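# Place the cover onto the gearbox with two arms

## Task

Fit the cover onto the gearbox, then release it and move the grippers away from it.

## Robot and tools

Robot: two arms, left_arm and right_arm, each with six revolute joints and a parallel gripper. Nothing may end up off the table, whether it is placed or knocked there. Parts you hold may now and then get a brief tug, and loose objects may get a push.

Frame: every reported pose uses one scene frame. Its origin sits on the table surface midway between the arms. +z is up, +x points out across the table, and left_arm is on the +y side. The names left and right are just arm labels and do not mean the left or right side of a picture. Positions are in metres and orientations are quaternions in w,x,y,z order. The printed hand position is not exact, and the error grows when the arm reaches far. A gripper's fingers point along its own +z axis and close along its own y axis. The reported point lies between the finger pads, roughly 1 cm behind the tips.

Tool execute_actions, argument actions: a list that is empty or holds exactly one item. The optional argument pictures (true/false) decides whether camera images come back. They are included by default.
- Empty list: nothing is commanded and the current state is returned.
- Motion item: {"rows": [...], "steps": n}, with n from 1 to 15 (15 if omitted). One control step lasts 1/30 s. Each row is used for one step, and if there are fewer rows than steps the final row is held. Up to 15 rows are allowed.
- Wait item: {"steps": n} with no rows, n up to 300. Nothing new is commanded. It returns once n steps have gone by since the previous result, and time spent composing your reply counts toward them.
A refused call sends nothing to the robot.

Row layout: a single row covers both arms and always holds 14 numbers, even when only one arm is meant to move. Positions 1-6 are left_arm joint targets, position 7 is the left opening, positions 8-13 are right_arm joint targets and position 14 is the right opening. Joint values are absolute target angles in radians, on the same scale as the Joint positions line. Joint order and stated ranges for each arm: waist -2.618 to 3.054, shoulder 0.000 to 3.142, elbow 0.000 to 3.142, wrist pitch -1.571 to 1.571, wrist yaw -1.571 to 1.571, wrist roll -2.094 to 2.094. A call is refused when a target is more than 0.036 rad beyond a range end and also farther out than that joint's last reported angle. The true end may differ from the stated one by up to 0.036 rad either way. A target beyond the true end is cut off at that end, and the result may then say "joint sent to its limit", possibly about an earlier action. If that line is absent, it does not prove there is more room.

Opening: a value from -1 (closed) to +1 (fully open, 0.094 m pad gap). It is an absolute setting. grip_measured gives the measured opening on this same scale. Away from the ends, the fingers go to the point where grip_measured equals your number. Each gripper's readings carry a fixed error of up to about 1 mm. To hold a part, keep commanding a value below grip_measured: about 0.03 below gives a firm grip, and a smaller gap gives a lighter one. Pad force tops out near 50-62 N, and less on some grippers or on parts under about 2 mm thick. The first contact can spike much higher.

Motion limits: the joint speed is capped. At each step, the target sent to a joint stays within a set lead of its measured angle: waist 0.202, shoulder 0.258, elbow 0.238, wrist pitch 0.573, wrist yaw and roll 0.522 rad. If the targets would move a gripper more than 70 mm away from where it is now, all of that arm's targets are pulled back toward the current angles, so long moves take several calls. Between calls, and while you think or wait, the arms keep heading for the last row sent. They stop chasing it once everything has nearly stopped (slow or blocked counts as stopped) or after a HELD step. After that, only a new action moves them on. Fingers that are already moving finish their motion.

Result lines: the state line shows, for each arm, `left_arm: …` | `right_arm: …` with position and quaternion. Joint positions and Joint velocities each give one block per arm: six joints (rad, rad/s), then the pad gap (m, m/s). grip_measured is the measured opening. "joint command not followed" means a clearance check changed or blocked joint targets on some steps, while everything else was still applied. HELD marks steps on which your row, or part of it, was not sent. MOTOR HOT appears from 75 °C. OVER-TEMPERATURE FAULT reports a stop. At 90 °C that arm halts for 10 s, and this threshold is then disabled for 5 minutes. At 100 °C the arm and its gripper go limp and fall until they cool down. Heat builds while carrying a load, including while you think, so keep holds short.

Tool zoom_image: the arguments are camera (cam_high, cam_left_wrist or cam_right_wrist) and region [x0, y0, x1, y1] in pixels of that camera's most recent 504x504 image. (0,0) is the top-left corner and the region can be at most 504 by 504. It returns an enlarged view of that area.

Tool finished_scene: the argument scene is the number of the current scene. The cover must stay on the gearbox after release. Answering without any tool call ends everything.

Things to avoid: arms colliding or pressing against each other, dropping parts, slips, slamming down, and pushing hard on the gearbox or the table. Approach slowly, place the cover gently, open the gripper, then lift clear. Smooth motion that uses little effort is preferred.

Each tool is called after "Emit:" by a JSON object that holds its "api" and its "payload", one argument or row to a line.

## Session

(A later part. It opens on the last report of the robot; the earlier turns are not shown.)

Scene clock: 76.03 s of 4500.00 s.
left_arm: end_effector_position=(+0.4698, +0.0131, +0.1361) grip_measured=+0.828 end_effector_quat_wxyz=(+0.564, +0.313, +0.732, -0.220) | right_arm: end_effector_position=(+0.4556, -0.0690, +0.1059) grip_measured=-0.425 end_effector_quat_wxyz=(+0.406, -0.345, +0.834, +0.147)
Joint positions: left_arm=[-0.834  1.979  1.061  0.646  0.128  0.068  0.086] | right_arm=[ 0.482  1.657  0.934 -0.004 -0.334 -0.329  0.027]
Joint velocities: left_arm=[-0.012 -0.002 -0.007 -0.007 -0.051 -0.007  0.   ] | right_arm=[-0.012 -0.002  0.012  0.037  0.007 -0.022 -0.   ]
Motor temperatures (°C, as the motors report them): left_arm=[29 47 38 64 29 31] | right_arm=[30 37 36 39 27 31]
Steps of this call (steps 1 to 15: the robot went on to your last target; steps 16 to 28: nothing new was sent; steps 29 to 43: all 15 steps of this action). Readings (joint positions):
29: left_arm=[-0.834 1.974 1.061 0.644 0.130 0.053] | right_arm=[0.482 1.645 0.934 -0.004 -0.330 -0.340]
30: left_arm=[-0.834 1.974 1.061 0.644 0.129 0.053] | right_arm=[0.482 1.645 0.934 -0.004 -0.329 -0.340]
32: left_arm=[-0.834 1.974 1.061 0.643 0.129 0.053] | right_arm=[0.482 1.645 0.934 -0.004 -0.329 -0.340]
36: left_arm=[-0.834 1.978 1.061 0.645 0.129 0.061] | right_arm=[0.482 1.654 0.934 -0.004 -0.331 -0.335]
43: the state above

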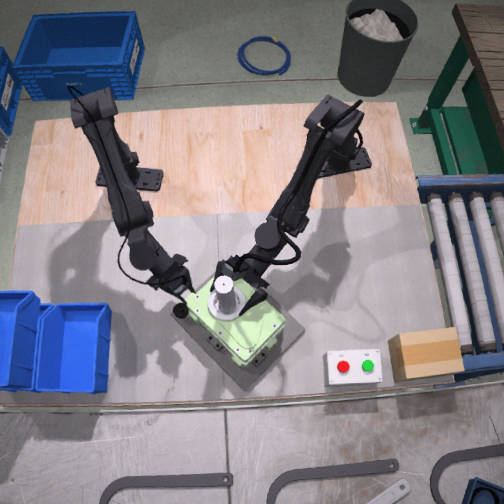

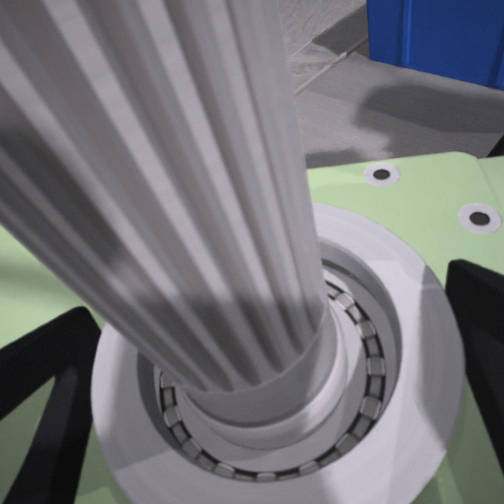

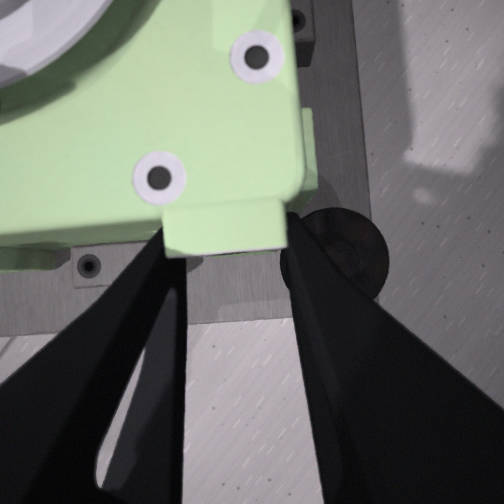

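Emit:
{"api": "zoom_image", "payload": {
  "camera": "cam_left_wrist",
  "region": [120, 220, 430, 504]
}}

Emit:
{"api": "zoom_image", "payload": {
  "camera": "cam_high",
  "region": [165, 250, 315, 400]
}}

Region (120, 220, 430, 504) of cam_left_wrist's 504x504 image, scaled by 1.626, with more detail than that image has; it fills the top 462 rows of this view, and the rest is white.

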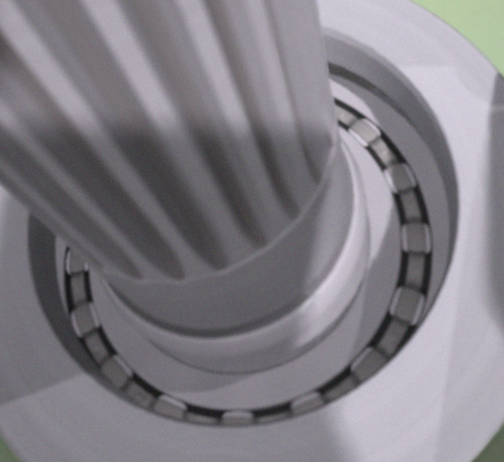

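Region (165, 250, 315, 400) of cam_high's 504x504 image, scaled by 3.360, with more detail than that image has.

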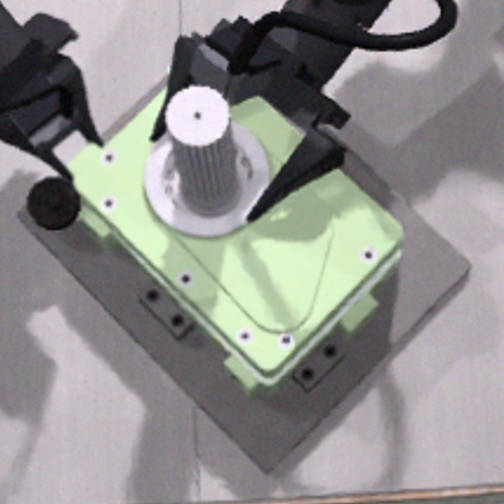

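Emit:
{"api": "execute_actions", "payload": {
  "actions": [
    {"rows":[[-0.84,1.965,1.06,0.73,0.135,0.06,0.78,0.488,1.65,0.93,0.02,-0.34,-0.335,-0.55],[-0.835,1.955,1.06,0.73,0.13,0.05,0.78,0.492,1.635,0.935,0.02,-0.335,-0.34,-0.55],[-0.83,1.945,1.06,0.73,0.13,0.045,0.78,0.496,1.625,0.94,0.02,-0.335,-0.34,-0.55],[-0.826,1.94,1.06,0.73,0.13,0.045,0.78,0.498,1.62,0.94,0.02,-0.335,-0.34,-0.55],[-0.823,1.935,1.06,0.73,0.13,0.045,0.78,0.5,1.62,0.94,0.02,-0.335,-0.34,-0.55]],"steps":15}
  ]
}}

Scene clock: 77.67 s of 4500.00 s.
left_arm: end_effector_position=(+0.4703, +0.0138, +0.1369) grip_measured=+0.828 end_effector_quat_wxyz=(+0.563, +0.310, +0.733, -0.224) | right_arm: end_effector_position=(+0.4558, -0.0690, +0.1077) grip_measured=-0.425 end_effector_quat_wxyz=(+0.408, -0.346, +0.832, +0.146)
Joint positions: left_arm=[-0.831  1.978  1.061  0.646  0.131  0.058  0.086] | right_arm=[ 0.482  1.653  0.934 -0.003 -0.333 -0.331  0.027]
Joint velocities: left_arm=[-0.002 -0.012 -0.012  0.007 -0.037 -0.022  0.001] | right_arm=[-0.017 -0.007  0.002  0.007 -0.022  0.037 -0.   ]
Motor temperatures (°C, as the motors report them): left_arm=[29 47 38 63 29 31] | right_arm=[30 37 36 39 27 31]
Steps of this call (steps 1 to 15: the robot went on to your last target; steps 16 to 34: nothing new was sent; steps 35 to 49: all 15 steps of this action). Readings (joint positions):
35: left_arm=[-0.834 1.979 1.061 0.646 0.128 0.068] | right_arm=[0.482 1.657 0.934 -0.004 -0.334 -0.329]
36: left_arm=[-0.834 1.979 1.061 0.646 0.128 0.068] | right_arm=[0.482 1.657 0.934 -0.004 -0.334 -0.329]
38: left_arm=[-0.833 1.979 1.061 0.646 0.128 0.066] | right_arm=[0.482 1.656 0.934 -0.003 -0.334 -0.329]
42: left_arm=[-0.831 1.978 1.061 0.646 0.131 0.058] | right_arm=[0.482 1.653 0.934 -0.003 -0.333 -0.330]
49: the state above

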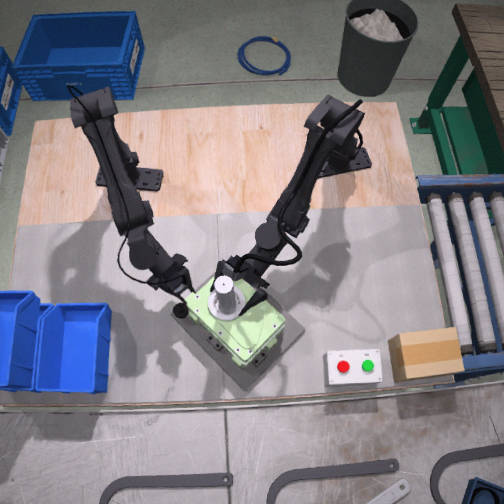

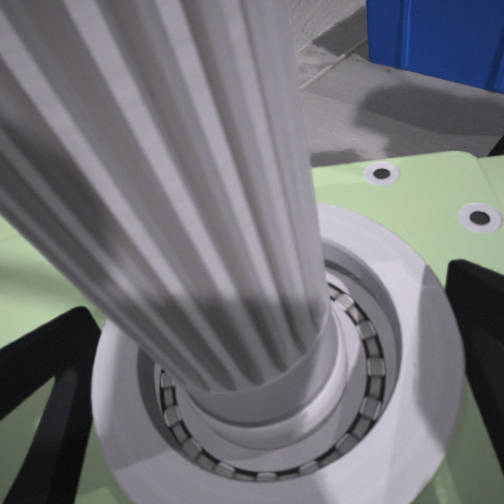

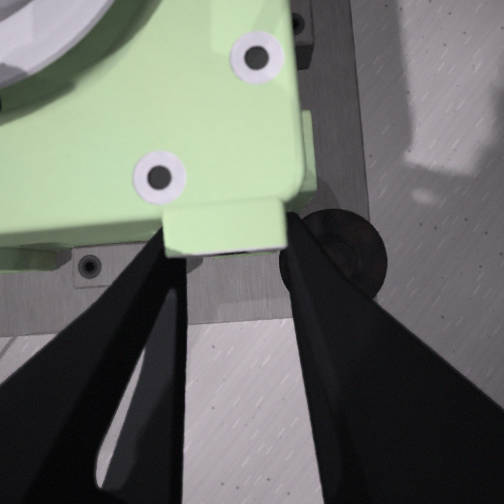

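Emit:
{"api": "execute_actions", "payload": {
  "actions": [
    {"rows":[[-0.823,1.93,1.062,0.715,0.13,0.045,0.78,0.503,1.62,0.945,0.02,-0.335,-0.34,-0.55],[-0.822,1.925,1.064,0.70,0.13,0.045,0.78,0.506,1.62,0.95,0.02,-0.335,-0.34,-0.55],[-0.821,1.92,1.066,0.69,0.13,0.045,0.78,0.508,1.62,0.955,0.02,-0.335,-0.34,-0.55],[-0.82,1.915,1.068,0.68,0.13,0.045,0.78,0.51,1.62,0.955,0.02,-0.335,-0.34,-0.55],[-0.82,1.91,1.07,0.67,0.13,0.045,0.78,0.51,1.62,0.955,0.02,-0.335,-0.34,-0.55]],"steps":15}
  ]
}}

Scene clock: 78.80 s of 4500.00 s.
left_arm: end_effector_position=(+0.4696, +0.0171, +0.1365) grip_measured=+0.828 end_effector_quat_wxyz=(+0.556, +0.309, +0.739, -0.222) | right_arm: end_effector_position=(+0.4555, -0.0659, +0.1084) grip_measured=-0.425 end_effector_quat_wxyz=(+0.410, -0.351, +0.830, +0.141)
Joint positions: left_arm=[-0.826  1.964  1.061  0.612  0.134  0.056  0.086] | right_arm=[ 0.495  1.652  0.934  0.002 -0.319 -0.337  0.027]
Joint velocities: left_arm=[-0.017  0.022 -0.002  0.081  0.007 -0.007 -0.001] | right_arm=[ 0.007  0.002 -0.002 -0.022 -0.022 -0.022 -0.   ]
Motor temperatures (°C, as the motors report them): left_arm=[29 47 38 63 29 31] | right_arm=[30 37 36 39 27 31]
Steps of this call (steps 1 to 15: the robot went on to your last target; steps 16 to 19: nothing new was sent; steps 20 to 34: all 15 steps of this action). Readings (joint positions):
20: left_arm=[-0.831 1.978 1.061 0.646 0.132 0.058] | right_arm=[0.483 1.653 0.934 -0.003 -0.333 -0.331]
21: left_arm=[-0.831 1.977 1.061 0.645 0.132 0.058] | right_arm=[0.484 1.653 0.934 -0.003 -0.332 -0.331]
23: left_arm=[-0.829 1.973 1.061 0.634 0.132 0.058] | right_arm=[0.487 1.653 0.934 -0.003 -0.329 -0.331]
27: left_arm=[-0.826 1.964 1.061 0.613 0.134 0.057] | right_arm=[0.494 1.653 0.934 0.001 -0.321 -0.335]
34: the state above

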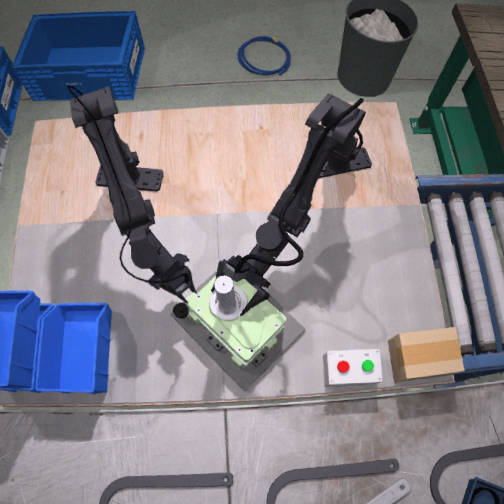

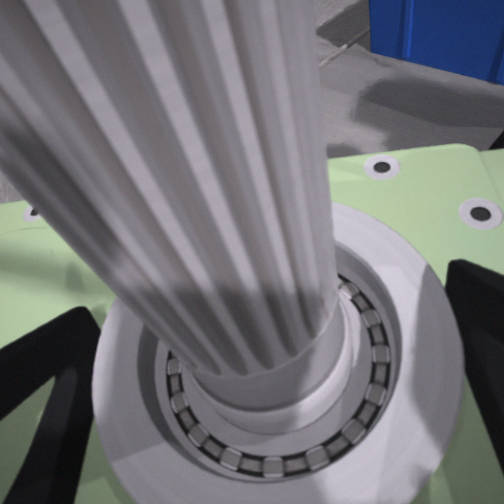

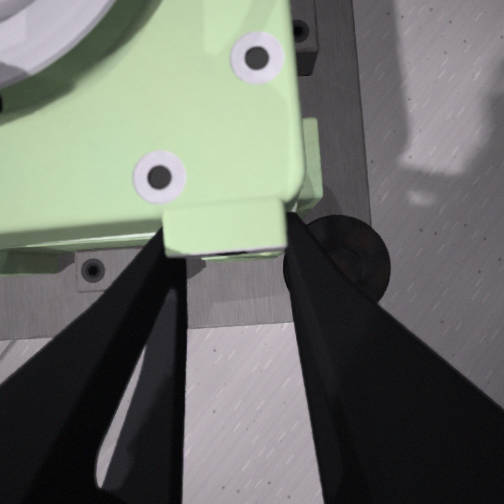

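Emit:
{"api": "execute_actions", "payload": {
  "actions": [
    {"rows":[[-0.824,1.92,1.07,0.67,0.135,0.045,0.78,0.504,1.625,0.95,0.02,-0.33,-0.34,-0.55],[-0.828,1.93,1.07,0.67,0.135,0.045,0.78,0.498,1.63,0.945,0.02,-0.33,-0.34,-0.55],[-0.831,1.935,1.07,0.67,0.135,0.045,0.78,0.493,1.633,0.94,0.02,-0.33,-0.34,-0.55],[-0.834,1.94,1.07,0.67,0.135,0.045,0.78,0.49,1.635,0.94,0.02,-0.33,-0.34,-0.55],[-0.836,1.94,1.07,0.67,0.135,0.045,0.78,0.488,1.635,0.94,0.02,-0.33,-0.34,-0.55],[-0.838,1.94,1.07,0.67,0.135,0.045,0.78,0.486,1.635,0.94,0.02,-0.33,-0.34,-0.55],[-0.84,1.94,1.07,0.67,0.135,0.045,0.78,0.484,1.635,0.94,0.02,-0.33,-0.34,-0.55],[-0.842,1.94,1.07,0.67,0.135,0.045,0.78,0.482,1.635,0.94,0.02,-0.33,-0.34,-0.55]],"steps":15}
  ]
}}

Scene clock: 80.23 s of 4500.00 s.
left_arm: end_effector_position=(+0.4696, +0.0171, +0.1365) grip_measured=+0.828 end_effector_quat_wxyz=(+0.555, +0.309, +0.739, -0.222) | right_arm: end_effector_position=(+0.4557, -0.0663, +0.1084) grip_measured=-0.425 end_effector_quat_wxyz=(+0.411, -0.351, +0.830, +0.141)
Joint positions: left_arm=[-0.826  1.964  1.061  0.612  0.134  0.055  0.086] | right_arm=[ 0.493  1.652  0.934  0.002 -0.321 -0.338  0.027]
Joint velocities: left_arm=[ 0.002 -0.002  0.012  0.007  0.022 -0.051  0.   ] | right_arm=[ 0.007 -0.007 -0.017  0.007  0.022 -0.022 -0.001]
Motor temperatures (°C, as the motors report them): left_arm=[29 47 37 63 29 31] | right_arm=[30 37 36 39 27 31]
Steps of this call (steps 1 to 15: the robot went on to your last target; steps 16 to 28: nothing new was sent; steps 29 to 43: all 15 steps of this action). Readings (joint positions):
29: left_arm=[-0.826 1.964 1.061 0.612 0.134 0.056] | right_arm=[0.495 1.652 0.934 0.002 -0.319 -0.337]
30: left_arm=[-0.826 1.964 1.061 0.612 0.134 0.056] | right_arm=[0.495 1.652 0.934 0.002 -0.319 -0.337]
32: left_arm=[-0.826 1.964 1.061 0.612 0.134 0.056] | right_arm=[0.495 1.652 0.934 0.002 -0.319 -0.337]
36: left_arm=[-0.826 1.964 1.061 0.612 0.134 0.055] | right_arm=[0.494 1.652 0.934 0.002 -0.320 -0.338]
43: the state above

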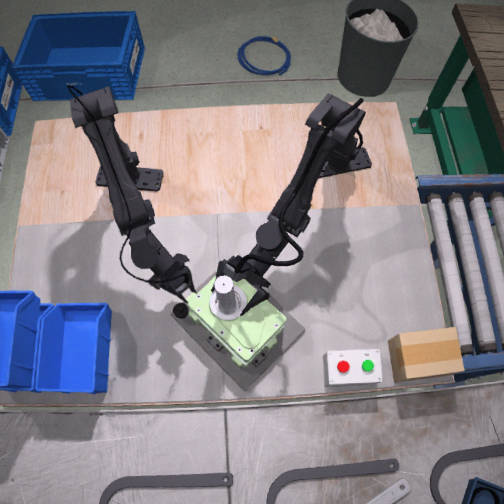

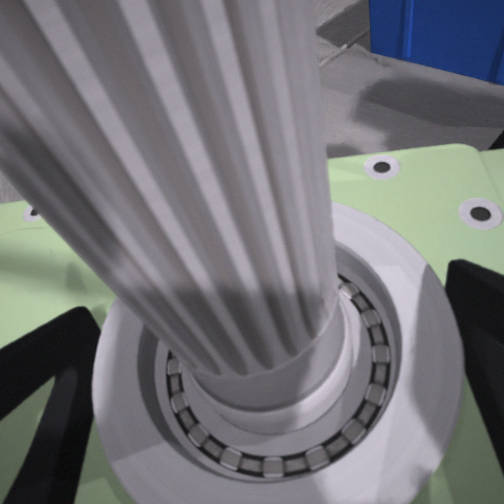

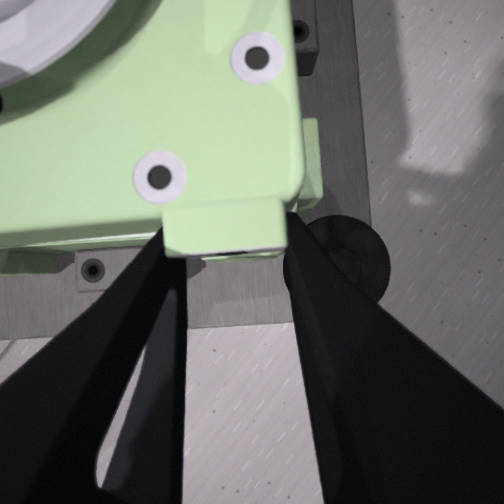

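Emit:
{"api": "execute_actions", "payload": {
  "actions": [
    {"rows":[[-0.844,1.935,1.07,0.67,0.135,0.045,0.78,0.481,1.63,0.937,0.02,-0.33,-0.34,-0.55],[-0.846,1.93,1.07,0.67,0.135,0.045,0.78,0.48,1.625,0.934,0.02,-0.33,-0.34,-0.55],[-0.848,1.93,1.07,0.67,0.135,0.045,0.78,0.479,1.62,0.931,0.02,-0.33,-0.34,-0.55],[-0.85,1.93,1.07,0.67,0.135,0.045,0.78,0.478,1.62,0.928,0.02,-0.33,-0.34,-0.55],[-0.852,1.93,1.07,0.67,0.135,0.045,0.78,0.477,1.62,0.928,0.02,-0.33,-0.34,-0.55],[-0.854,1.93,1.07,0.67,0.135,0.045,0.78,0.476,1.62,0.928,0.02,-0.33,-0.34,-0.55]],"steps":15}
  ]
}}

Scene clock: 82.03 s of 4500.00 s.
left_arm: end_effector_position=(+0.4693, +0.0167, +0.1363) grip_measured=+0.828 end_effector_quat_wxyz=(+0.556, +0.307, +0.740, -0.221) | right_arm: end_effector_position=(+0.4562, -0.0666, +0.1090) grip_measured=-0.425 end_effector_quat_wxyz=(+0.412, -0.353, +0.828, +0.140)
Joint positions: left_arm=[-0.83   1.964  1.061  0.612  0.126  0.053  0.086] | right_arm=[ 0.491  1.652  0.934  0.004 -0.323 -0.343  0.027]
Joint velocities: left_arm=[ 0.002 -0.007 -0.002 -0.007  0.022  0.095  0.002] | right_arm=[-0.032 -0.002  0.002  0.037  0.007 -0.007 -0.   ]
Motor temperatures (°C, as the motors report them): left_arm=[29 47 37 62 29 31] | right_arm=[30 37 36 39 27 31]
Steps of this call (steps 1 to 15: the robot went on to your last target; steps 16 to 39: nothing new was sent; steps 40 to 54: all 15 steps of this action). Readings (joint positions):
40: left_arm=[-0.826 1.964 1.061 0.612 0.134 0.055] | right_arm=[0.493 1.652 0.934 0.002 -0.321 -0.338]
41: left_arm=[-0.827 1.964 1.061 0.612 0.134 0.055] | right_arm=[0.493 1.652 0.934 0.002 -0.321 -0.338]
43: left_arm=[-0.828 1.964 1.061 0.612 0.132 0.055] | right_arm=[0.492 1.652 0.934 0.002 -0.321 -0.339]
47: left_arm=[-0.830 1.964 1.061 0.612 0.127 0.054] | right_arm=[0.491 1.652 0.934 0.004 -0.322 -0.343]
54: the state above

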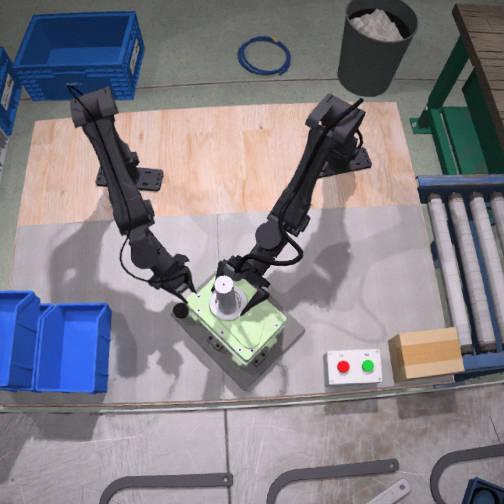

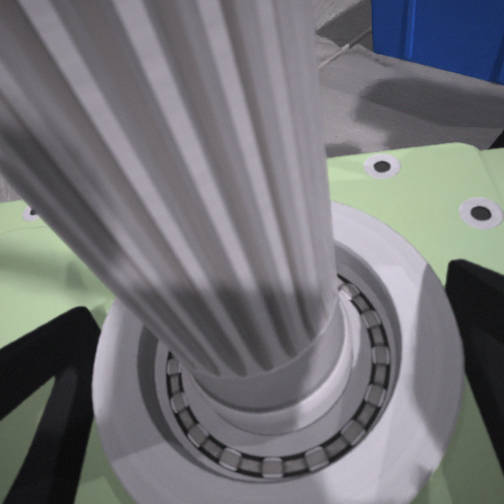

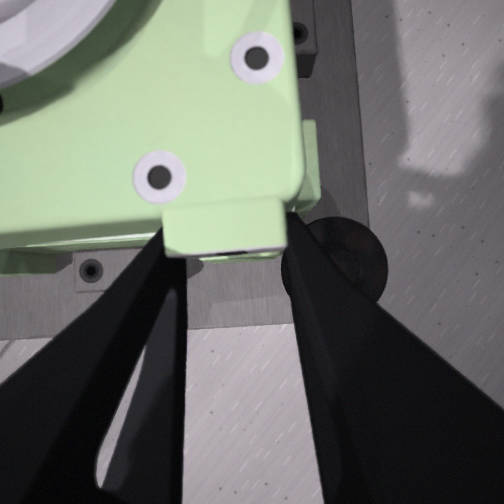

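Emit:
{"api": "execute_actions", "payload": {
  "actions": [
    {"rows":[[-0.854,1.93,1.07,0.68,0.145,0.045,0.78,0.476,1.612,0.926,0.015,-0.33,-0.34,-0.55],[-0.854,1.93,1.07,0.69,0.15,0.045,0.78,0.476,1.606,0.924,0.01,-0.33,-0.34,-0.55],[-0.854,1.93,1.07,0.70,0.155,0.045,0.78,0.476,1.6,0.922,0.005,-0.33,-0.34,-0.55],[-0.854,1.93,1.07,0.70,0.155,0.045,0.78,0.476,1.597,0.92,0.0,-0.33,-0.34,-0.55]],"steps":15}
  ]
}}

Scene clock: 83.40 s of 4500.00 s.
left_arm: end_effector_position=(+0.4694, +0.0165, +0.1367) grip_measured=+0.828 end_effector_quat_wxyz=(+0.556, +0.306, +0.740, -0.222) | right_arm: end_effector_position=(+0.4563, -0.0667, +0.1101) grip_measured=-0.425 end_effector_quat_wxyz=(+0.414, -0.354, +0.827, +0.139)
Joint positions: left_arm=[-0.83   1.964  1.061  0.613  0.127  0.049  0.086] | right_arm=[ 0.491  1.65   0.934  0.004 -0.322 -0.346  0.027]
Joint velocities: left_arm=[-0.007  0.017 -0.012 -0.037 -0.007  0.007 -0.001] | right_arm=[-0.017  0.002 -0.002  0.022 -0.022 -0.007 -0.   ]
Motor temperatures (°C, as the motors report them): left_arm=[29 47 37 62 29 31] | right_arm=[30 37 36 38 27 31]
Steps of this call (steps 1 to 15: the robot went on to your last target; steps 16 to 26: nothing new was sent; steps 27 to 41: all 15 steps of this action). Readings (joint positions):
27: left_arm=[-0.830 1.964 1.061 0.612 0.126 0.053] | right_arm=[0.491 1.652 0.934 0.004 -0.323 -0.343]
28: left_arm=[-0.830 1.964 1.061 0.612 0.126 0.053] | right_arm=[0.491 1.652 0.934 0.004 -0.323 -0.343]
30: left_arm=[-0.830 1.964 1.061 0.613 0.127 0.053] | right_arm=[0.491 1.651 0.934 0.004 -0.323 -0.344]
34: left_arm=[-0.830 1.964 1.061 0.613 0.127 0.049] | right_arm=[0.491 1.650 0.934 0.004 -0.322 -0.346]
41: the state above

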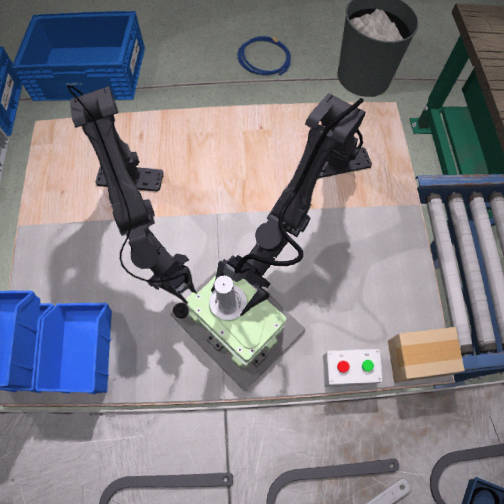

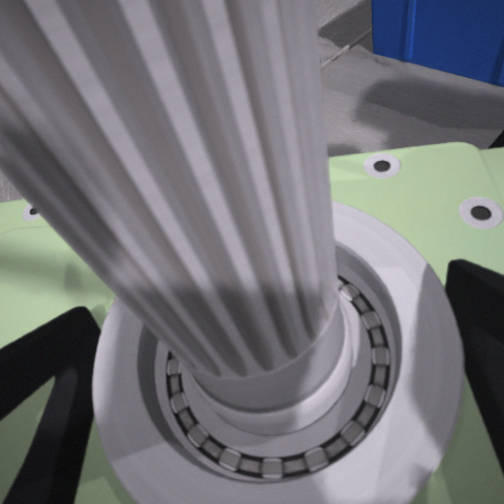

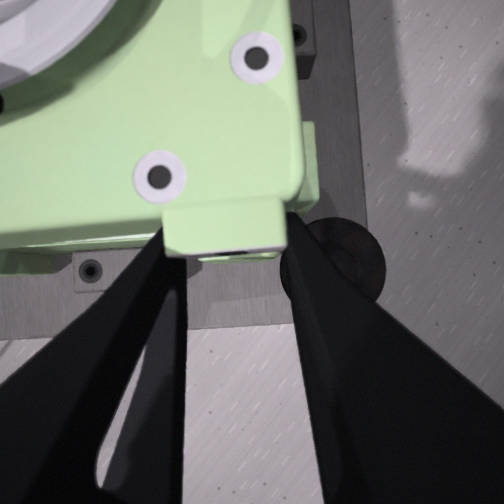

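Emit:
{"api": "execute_actions", "payload": {
  "actions": []
}}

Scene clock: 85.07 s of 4500.00 s.
left_arm: end_effector_position=(+0.4694, +0.0165, +0.1367) grip_measured=+0.828 end_effector_quat_wxyz=(+0.556, +0.306, +0.740, -0.222) | right_arm: end_effector_position=(+0.4563, -0.0667, +0.1101) grip_measured=-0.425 end_effector_quat_wxyz=(+0.414, -0.354, +0.827, +0.139)
Joint positions: left_arm=[-0.83   1.964  1.061  0.613  0.127  0.049  0.086] | right_arm=[ 0.491  1.65   0.934  0.004 -0.322 -0.346  0.027]
Joint velocities: left_arm=[-0.002  0.002  0.012  0.007 -0.022 -0.007  0.   ] | right_arm=[ 0.012 -0.027 -0.012  0.022 -0.007 -0.022  0.001]
Motor temperatures (°C, as the motors report them): left_arm=[29 47 37 62 29 31] | right_arm=[30 38 36 38 27 31]
Steps of this call (steps 1 to 15: the robot went on to your last target; steps 16 to 50: nothing new was sent). Readings (joint positions):
1: left_arm=[-0.830 1.964 1.061 0.613 0.127 0.049] | right_arm=[0.491 1.650 0.934 0.004 -0.322 -0.346]
2: left_arm=[-0.830 1.964 1.061 0.613 0.127 0.049] | right_arm=[0.491 1.650 0.934 0.004 -0.322 -0.346]
4: left_arm=[-0.830 1.964 1.061 0.613 0.127 0.049] | right_arm=[0.491 1.650 0.934 0.004 -0.322 -0.346]
8: left_arm=[-0.830 1.964 1.061 0.613 0.127 0.049] | right_arm=[0.491 1.650 0.934 0.004 -0.322 -0.346]
50: the state above
All arms were judged still, so your last target was given up. Only a new action makes them travel on or press farther. Fingers that are still opening or closing keep moving.

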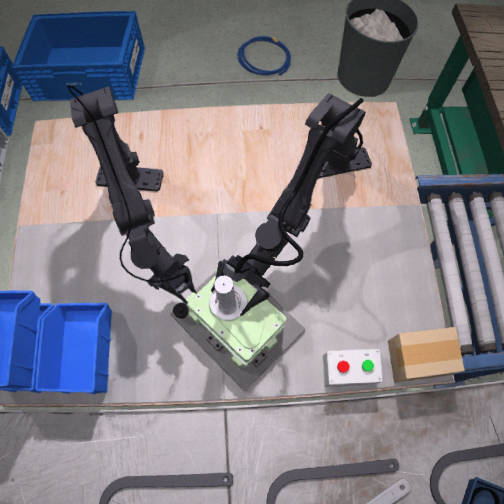

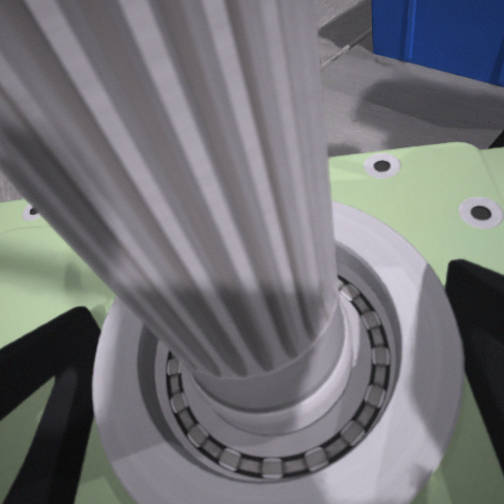

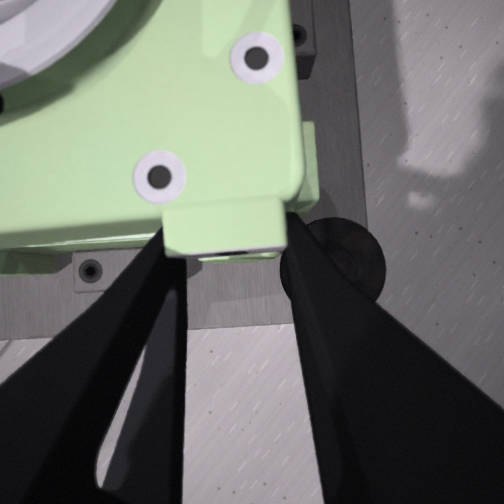

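Try pressing.

Emit:
{"api": "execute_actions", "payload": {
  "actions": [
    {"rows":[[-0.845,1.97,1.05,0.64,0.14,0.045,0.78,0.485,1.64,0.91,0.02,-0.33,-0.34,-0.55],[-0.845,2.0,1.04,0.58,0.14,0.045,0.78,0.485,1.67,0.90,0.03,-0.33,-0.34,-0.55],[-0.845,2.04,1.03,0.53,0.14,0.045,0.78,0.485,1.69,0.90,0.03,-0.33,-0.34,-0.55]],"steps":15}
  ]
}}

Scene clock: 86.07 s of 4500.00 s.
left_arm: end_effector_position=(+0.4711, +0.0150, +0.1301) grip_measured=+0.828 end_effector_quat_wxyz=(+0.561, +0.317, +0.735, -0.213) | right_arm: end_effector_position=(+0.4578, -0.0677, +0.1022) grip_measured=-0.425 end_effector_quat_wxyz=(+0.412, -0.349, +0.830, +0.142)
Joint positions: left_arm=[-0.831  1.988  1.061  0.64   0.124  0.081  0.086] | right_arm=[ 0.486  1.67   0.923  0.032 -0.327 -0.339  0.027]
Joint velocities: left_arm=[-0.012 -0.017  0.017 -0.022  0.022 -0.022 -0.   ] | right_arm=[ 0.002  0.007  0.017 -0.051  0.007 -0.037 -0.001]
Motor temperatures (°C, as the motors report them): left_arm=[29 47 37 61 29 31] | right_arm=[30 38 36 38 27 31]
Steps of this call (steps 1 to 15: nothing new was sent; steps 16 to 30: all 15 steps of this action). Readings (joint positions):
16: left_arm=[-0.830 1.966 1.061 0.613 0.127 0.049] | right_arm=[0.491 1.650 0.934 0.005 -0.321 -0.346]
17: left_arm=[-0.830 1.968 1.061 0.612 0.127 0.050] | right_arm=[0.491 1.653 0.931 0.008 -0.321 -0.346]
19: left_arm=[-0.830 1.978 1.061 0.622 0.126 0.058] | right_arm=[0.489 1.659 0.928 0.021 -0.323 -0.345]
23: left_arm=[-0.831 1.988 1.061 0.640 0.124 0.081] | right_arm=[0.486 1.670 0.924 0.031 -0.327 -0.340]
30: the state above

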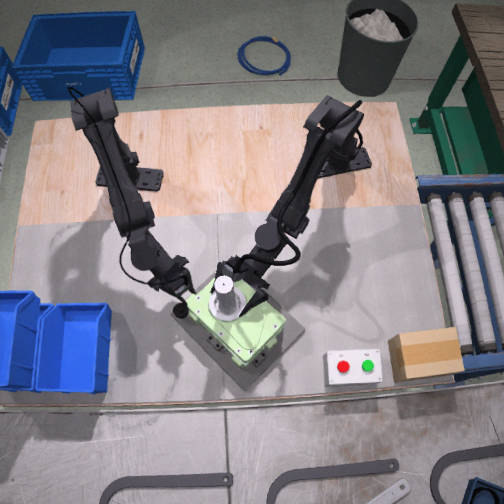

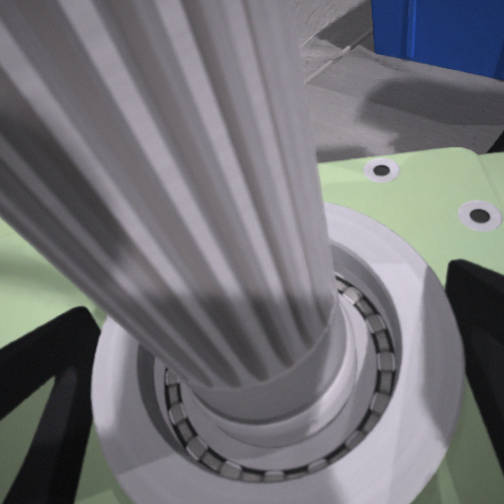

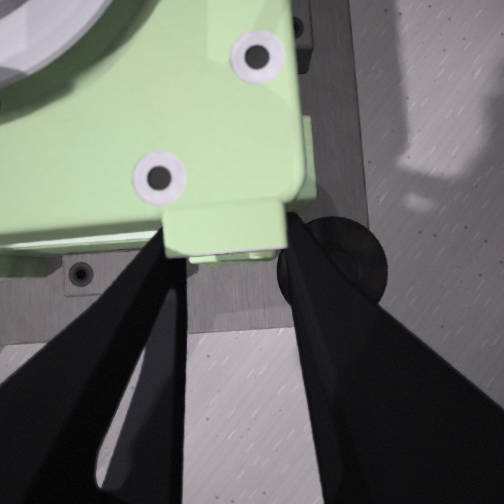

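Emit:
{"api": "execute_actions", "payload": {
  "actions": [
    {"rows":[[-0.845,2.06,1.03,0.55,0.17,0.0,0.78,0.486,1.66,0.92,0.03,-0.327,-0.34,-0.3],[-0.845,2.06,1.03,0.55,0.2,-0.05,0.78,0.486,1.66,0.92,0.03,-0.327,-0.34,-0.1],[-0.845,2.06,1.03,0.55,0.2,-0.1,0.78,0.486,1.66,0.92,0.03,-0.327,-0.34,-0.1],[-0.845,2.06,1.03,0.55,0.2,-0.1,0.78,0.486,1.66,0.92,0.03,-0.327,-0.34,-0.1],[-0.845,2.06,1.03,0.55,0.2,-0.1,0.78,0.486,1.66,0.92,0.03,-0.327,-0.34,-0.1],[-0.845,2.06,1.03,0.55,0.2,-0.1,0.78,0.486,1.66,0.92,0.03,-0.327,-0.34,-0.1],[-0.845,2.06,1.03,0.55,0.2,-0.1,0.78,0.486,1.66,0.92,0.03,-0.327,-0.34,-0.1],[-0.83,2.06,1.03,0.55,0.12,-0.1,0.78,0.486,1.66,0.92,0.03,-0.327,-0.34,-0.1],[-0.815,2.06,1.03,0.55,0.05,-0.1,0.78,0.486,1.66,0.92,0.03,-0.327,-0.34,-0.1]],"steps":15}
  ]
}}

Scene clock: 87.70 s of 4500.00 s.
left_arm: end_effector_position=(+0.4720, +0.0165, +0.1309) grip_measured=+0.828 end_effector_quat_wxyz=(+0.562, +0.302, +0.737, -0.224) | right_arm: end_effector_position=(+0.4576, -0.0678, +0.1019) grip_measured=-0.102 end_effector_quat_wxyz=(+0.411, -0.349, +0.830, +0.142)
Joint positions: left_arm=[-0.827  1.99   1.053  0.664  0.127  0.045  0.086] | right_arm=[ 0.486  1.67   0.923  0.031 -0.327 -0.338  0.042]
Joint velocities: left_arm=[ 0.027 -0.022  0.002 -0.051 -0.037  0.007 -0.   ] | right_arm=[-0.017  0.007 -0.012 -0.022  0.007  0.051  0.001]
Motor temperatures (°C, as the motors report them): left_arm=[29 46 37 60 29 31] | right_arm=[30 37 35 38 27 31]
Steps of this call (steps 1 to 15: the robot went on to your last target; steps 16 to 34: nothing new was sent; steps 35 to 49: all 15 steps of this action). Readings (joint positions):
35: left_arm=[-0.831 1.989 1.061 0.642 0.125 0.078] | right_arm=[0.486 1.670 0.923 0.032 -0.327 -0.338]
36: left_arm=[-0.831 1.990 1.060 0.645 0.128 0.074] | right_arm=[0.486 1.670 0.923 0.032 -0.327 -0.338]
38: left_arm=[-0.831 1.990 1.057 0.653 0.129 0.059] | right_arm=[0.486 1.670 0.923 0.031 -0.327 -0.338]
42: left_arm=[-0.827 1.990 1.054 0.662 0.131 0.046] | right_arm=[0.486 1.670 0.923 0.031 -0.327 -0.338]
49: the state above

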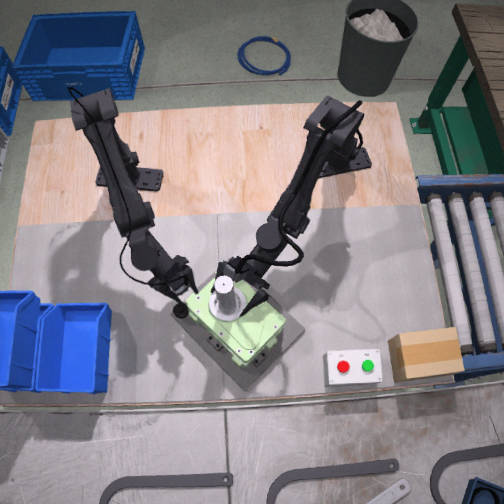

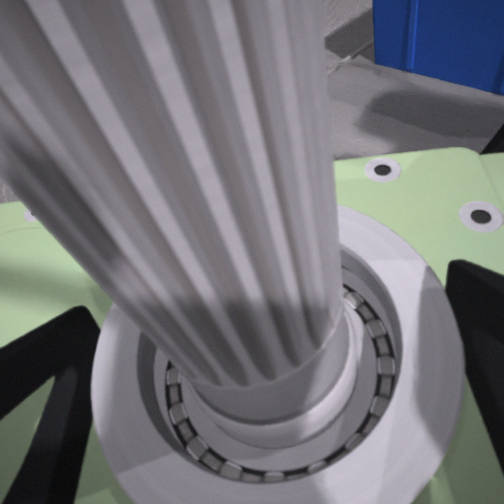

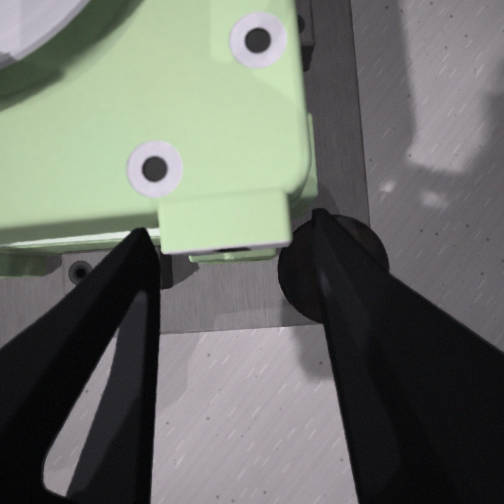

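Emit:
{"api": "execute_actions", "payload": {
  "actions": [
    {"rows":[[-0.83,2.02,1.02,0.52,0.127,-0.03,0.78,0.486,1.66,0.92,0.03,-0.327,-0.34,-0.1],[-0.83,1.98,1.01,0.48,0.127,-0.03,0.78,0.486,1.66,0.92,0.03,-0.327,-0.34,-0.1],[-0.83,1.96,1.0,0.45,0.127,-0.03,0.78,0.486,1.66,0.92,0.03,-0.327,-0.34,-0.1]],"steps":15}
  ]
}}

Scene clock: 88.80 s of 4500.00 s.
left_arm: end_effector_position=(+0.4690, +0.0176, +0.1314) grip_measured=+0.828 end_effector_quat_wxyz=(+0.555, +0.309, +0.740, -0.221) | right_arm: end_effector_position=(+0.4576, -0.0678, +0.1019) grip_measured=-0.102 end_effector_quat_wxyz=(+0.411, -0.349, +0.830, +0.142)
Joint positions: left_arm=[-0.827  1.973  1.052  0.628  0.131  0.057  0.086] | right_arm=[ 0.486  1.67   0.923  0.031 -0.327 -0.338  0.042]
Joint velocities: left_arm=[-0.007 -0.002  0.017 -0.037 -0.037 -0.007 -0.002] | right_arm=[-0.007  0.007  0.002  0.022 -0.066 -0.037 -0.   ]
Motor temperatures (°C, as the motors report them): left_arm=[29 46 37 59 29 31] | right_arm=[30 37 35 38 27 31]
Steps of this call (steps 1 to 15: the robot went on to your last target; steps 16 to 18: nothing new was sent; steps 19 to 33: all 15 steps of this action). Readings (joint positions):
19: left_arm=[-0.827 1.989 1.053 0.663 0.131 0.050] | right_arm=[0.486 1.670 0.923 0.031 -0.327 -0.338]
20: left_arm=[-0.827 1.986 1.052 0.659 0.131 0.051] | right_arm=[0.486 1.670 0.923 0.031 -0.327 -0.338]
22: left_arm=[-0.827 1.978 1.052 0.640 0.131 0.054] | right_arm=[0.486 1.670 0.923 0.031 -0.327 -0.338]
26: left_arm=[-0.827 1.973 1.052 0.629 0.131 0.057] | right_arm=[0.486 1.670 0.923 0.031 -0.327 -0.338]
33: the state above

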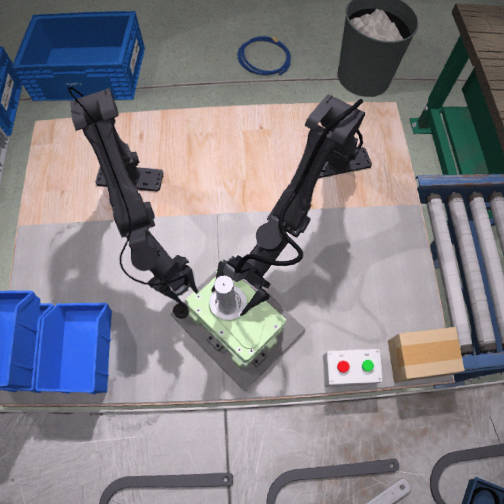

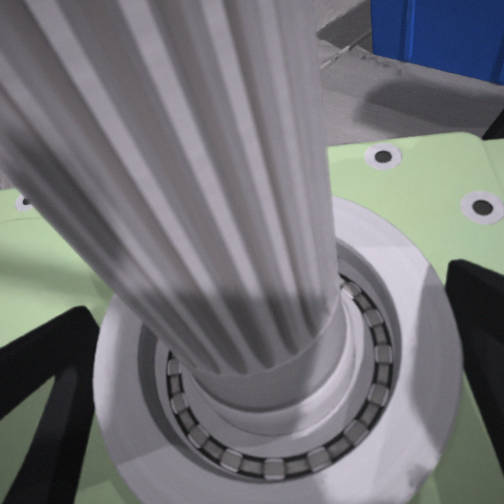

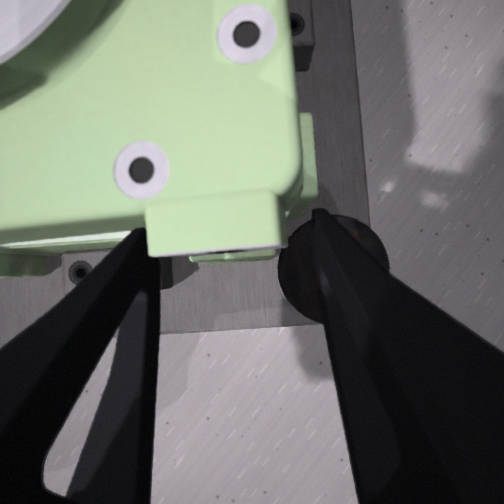

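Emit:
{"api": "execute_actions", "payload": {
  "actions": [
    {"rows":[[-0.83,1.99,1.0,0.48,0.127,0.0,0.78,0.486,1.66,0.92,0.03,-0.327,-0.34,0.3],[-0.83,2.02,0.99,0.5,0.127,0.0,0.78,0.486,1.66,0.92,0.03,-0.327,-0.34,0.3],[-0.83,2.04,0.98,0.5,0.127,0.0,0.78,0.486,1.66,0.92,0.03,-0.327,-0.34,0.3]],"steps":15}
  ]
}}

Emit:
{"api": "zoom_image", "payload": {
  "camera": "cam_high",
  "region": [160,250,320,400]
}}

Scene clock: 90.10 s of 4500.00 s.
left_arm: end_effector_position=(+0.4695, +0.0173, +0.1299) grip_measured=+0.828 end_effector_quat_wxyz=(+0.565, +0.310, +0.732, -0.221) | right_arm: end_effector_position=(+0.4576, -0.0678, +0.1019) grip_measured=+0.298 end_effector_quat_wxyz=(+0.411, -0.349, +0.830, +0.142)
Joint positions: left_arm=[-0.827  1.988  1.038  0.68   0.131  0.065  0.086] | right_arm=[ 0.486  1.67   0.923  0.031 -0.327 -0.338  0.061]
Joint velocities: left_arm=[-0.007  0.002 -0.002  0.007 -0.037 -0.022 -0.   ] | right_arm=[ 0.007  0.007  0.007 -0.037  0.007 -0.037 -0.   ]
Motor temperatures (°C, as the motors report them): left_arm=[29 46 36 58 29 31] | right_arm=[30 37 35 38 27 31]
Steps of this call (steps 1 to 15: the robot went on to your last target; steps 16 to 24: nothing new was sent; steps 25 to 39: all 15 steps of this action). Readings (joint positions):
25: left_arm=[-0.827 1.973 1.052 0.628 0.131 0.060] | right_arm=[0.486 1.670 0.923 0.031 -0.327 -0.338]
26: left_arm=[-0.827 1.976 1.052 0.631 0.131 0.061] | right_arm=[0.486 1.670 0.923 0.031 -0.327 -0.338]
28: left_arm=[-0.827 1.984 1.050 0.650 0.131 0.064] | right_arm=[0.486 1.670 0.923 0.031 -0.327 -0.338]
32: left_arm=[-0.827 1.986 1.040 0.673 0.131 0.065] | right_arm=[0.486 1.670 0.923 0.031 -0.327 -0.338]
39: the state above

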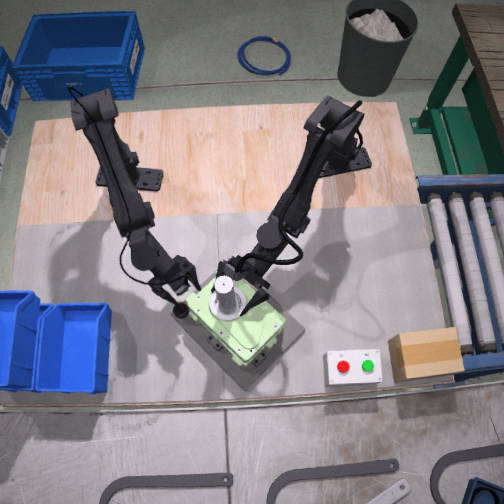

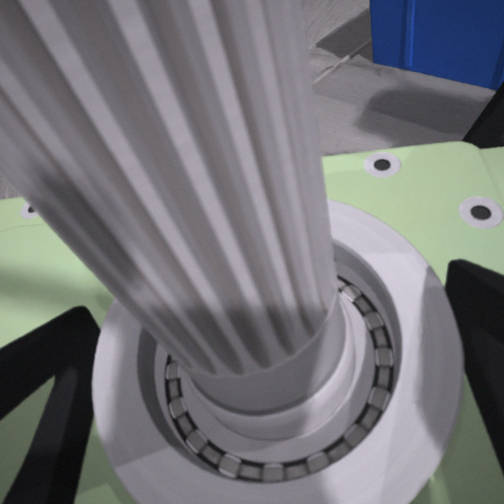

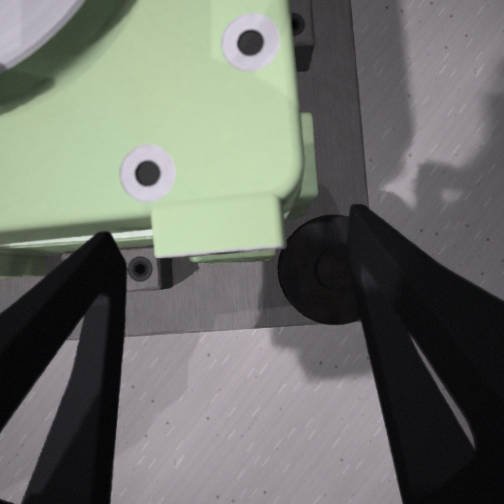

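Region (160, 250, 320, 400) of cam_high's 504x504 image, scaled by 3.150, with more detail than that image has; it fills the top 472 rows of this view, and the rest is white.

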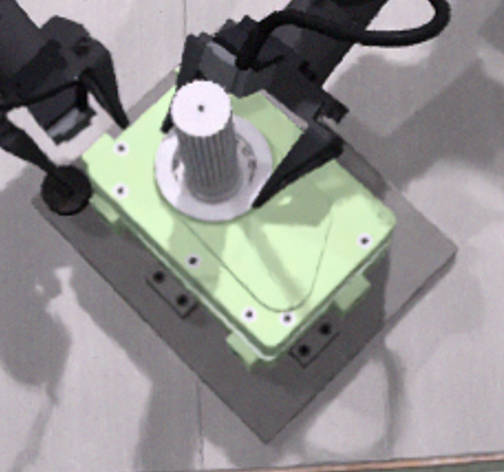

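Emit:
{"api": "zoom_image", "payload": {
  "camera": "cam_left_wrist",
  "region": [110,230,430,504]
}}

Region (110, 230, 430, 504) of cam_left_wrist's 504x504 image, scaled by 1.575, with more detail than that image has; it fills the top 432 rows of this view, and the rest is white.

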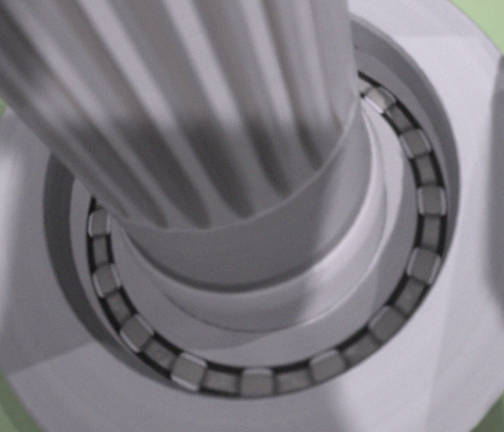

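Emit:
{"api": "execute_actions", "payload": {
  "actions": [
    {"rows":[[-0.84,2.0,1.02,0.55,0.127,0.03,0.78,0.486,1.66,0.92,0.03,-0.327,-0.34,0.3],[-0.85,1.97,1.04,0.58,0.127,0.03,0.78,0.486,1.66,0.92,0.03,-0.327,-0.34,0.3],[-0.86,1.96,1.04,0.6,0.127,0.03,0.78,0.486,1.66,0.92,0.03,-0.327,-0.34,0.3],[-0.865,1.96,1.04,0.6,0.127,0.03,0.78,0.486,1.66,0.92,0.03,-0.327,-0.34,0.3]],"steps":15}
  ]
}}

Emit:
{"api": "zoom_image", "payload": {
  "camera": "cam_left_wrist",
  "region": [110,230,430,504]
}}

Scene clock: 92.13 s of 4500.00 s.
left_arm: end_effector_position=(+0.4691, +0.0164, +0.1320) grip_measured=+0.828 end_effector_quat_wxyz=(+0.569, +0.309, +0.731, -0.216) | right_arm: end_effector_position=(+0.4576, -0.0678, +0.1019) grip_measured=+0.298 end_effector_quat_wxyz=(+0.411, -0.349, +0.830, +0.142)
Joint positions: left_arm=[-0.834  1.984  1.038  0.683  0.115  0.068  0.086] | right_arm=[ 0.486  1.67   0.923  0.031 -0.327 -0.338  0.061]
Joint velocities: left_arm=[ 0.002 -0.027 -0.002  0.022  0.007  0.037 -0.001] | right_arm=[ 0.002  0.007 -0.022  0.022 -0.007  0.022  0.   ]
Motor temperatures (°C, as the motors report them): left_arm=[29 45 36 57 29 31] | right_arm=[30 37 35 38 27 31]
Steps of this call (steps 1 to 15: the robot went on to your last target; steps 16 to 46: nothing new was sent; steps 47 to 61: all 15 steps of this action). Readings (joint positions):
47: left_arm=[-0.827 1.988 1.038 0.683 0.131 0.066] | right_arm=[0.486 1.670 0.923 0.031 -0.327 -0.338]
48: left_arm=[-0.829 1.986 1.038 0.685 0.130 0.068] | right_arm=[0.486 1.670 0.923 0.031 -0.327 -0.338]
50: left_arm=[-0.832 1.984 1.038 0.683 0.121 0.068] | right_arm=[0.486 1.670 0.923 0.031 -0.327 -0.338]
54: left_arm=[-0.834 1.984 1.038 0.683 0.115 0.068] | right_arm=[0.486 1.670 0.923 0.031 -0.327 -0.338]
61: the state above

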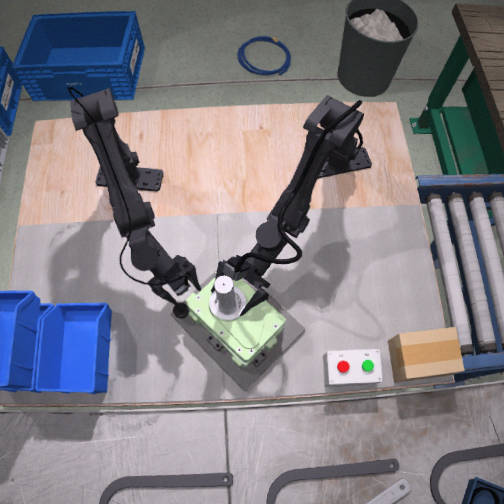

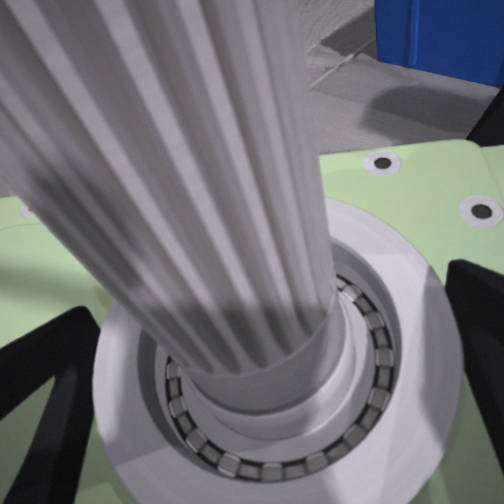

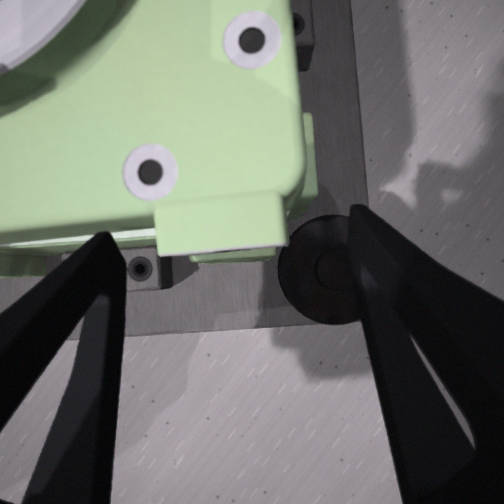

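Region (110, 230, 430, 504) of cam_left_wrist's 504x504 image, scaled by 1.575, with more detail than that image has; it fills the top 432 rows of this view, and the rest is white.

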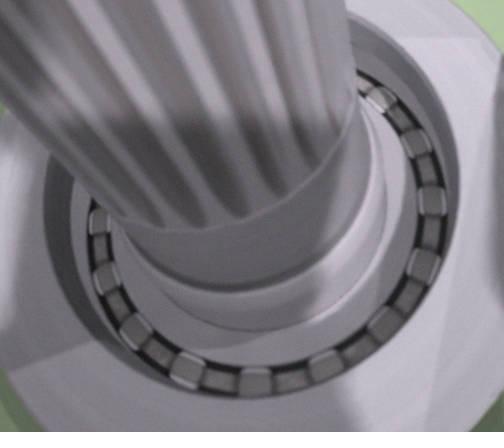

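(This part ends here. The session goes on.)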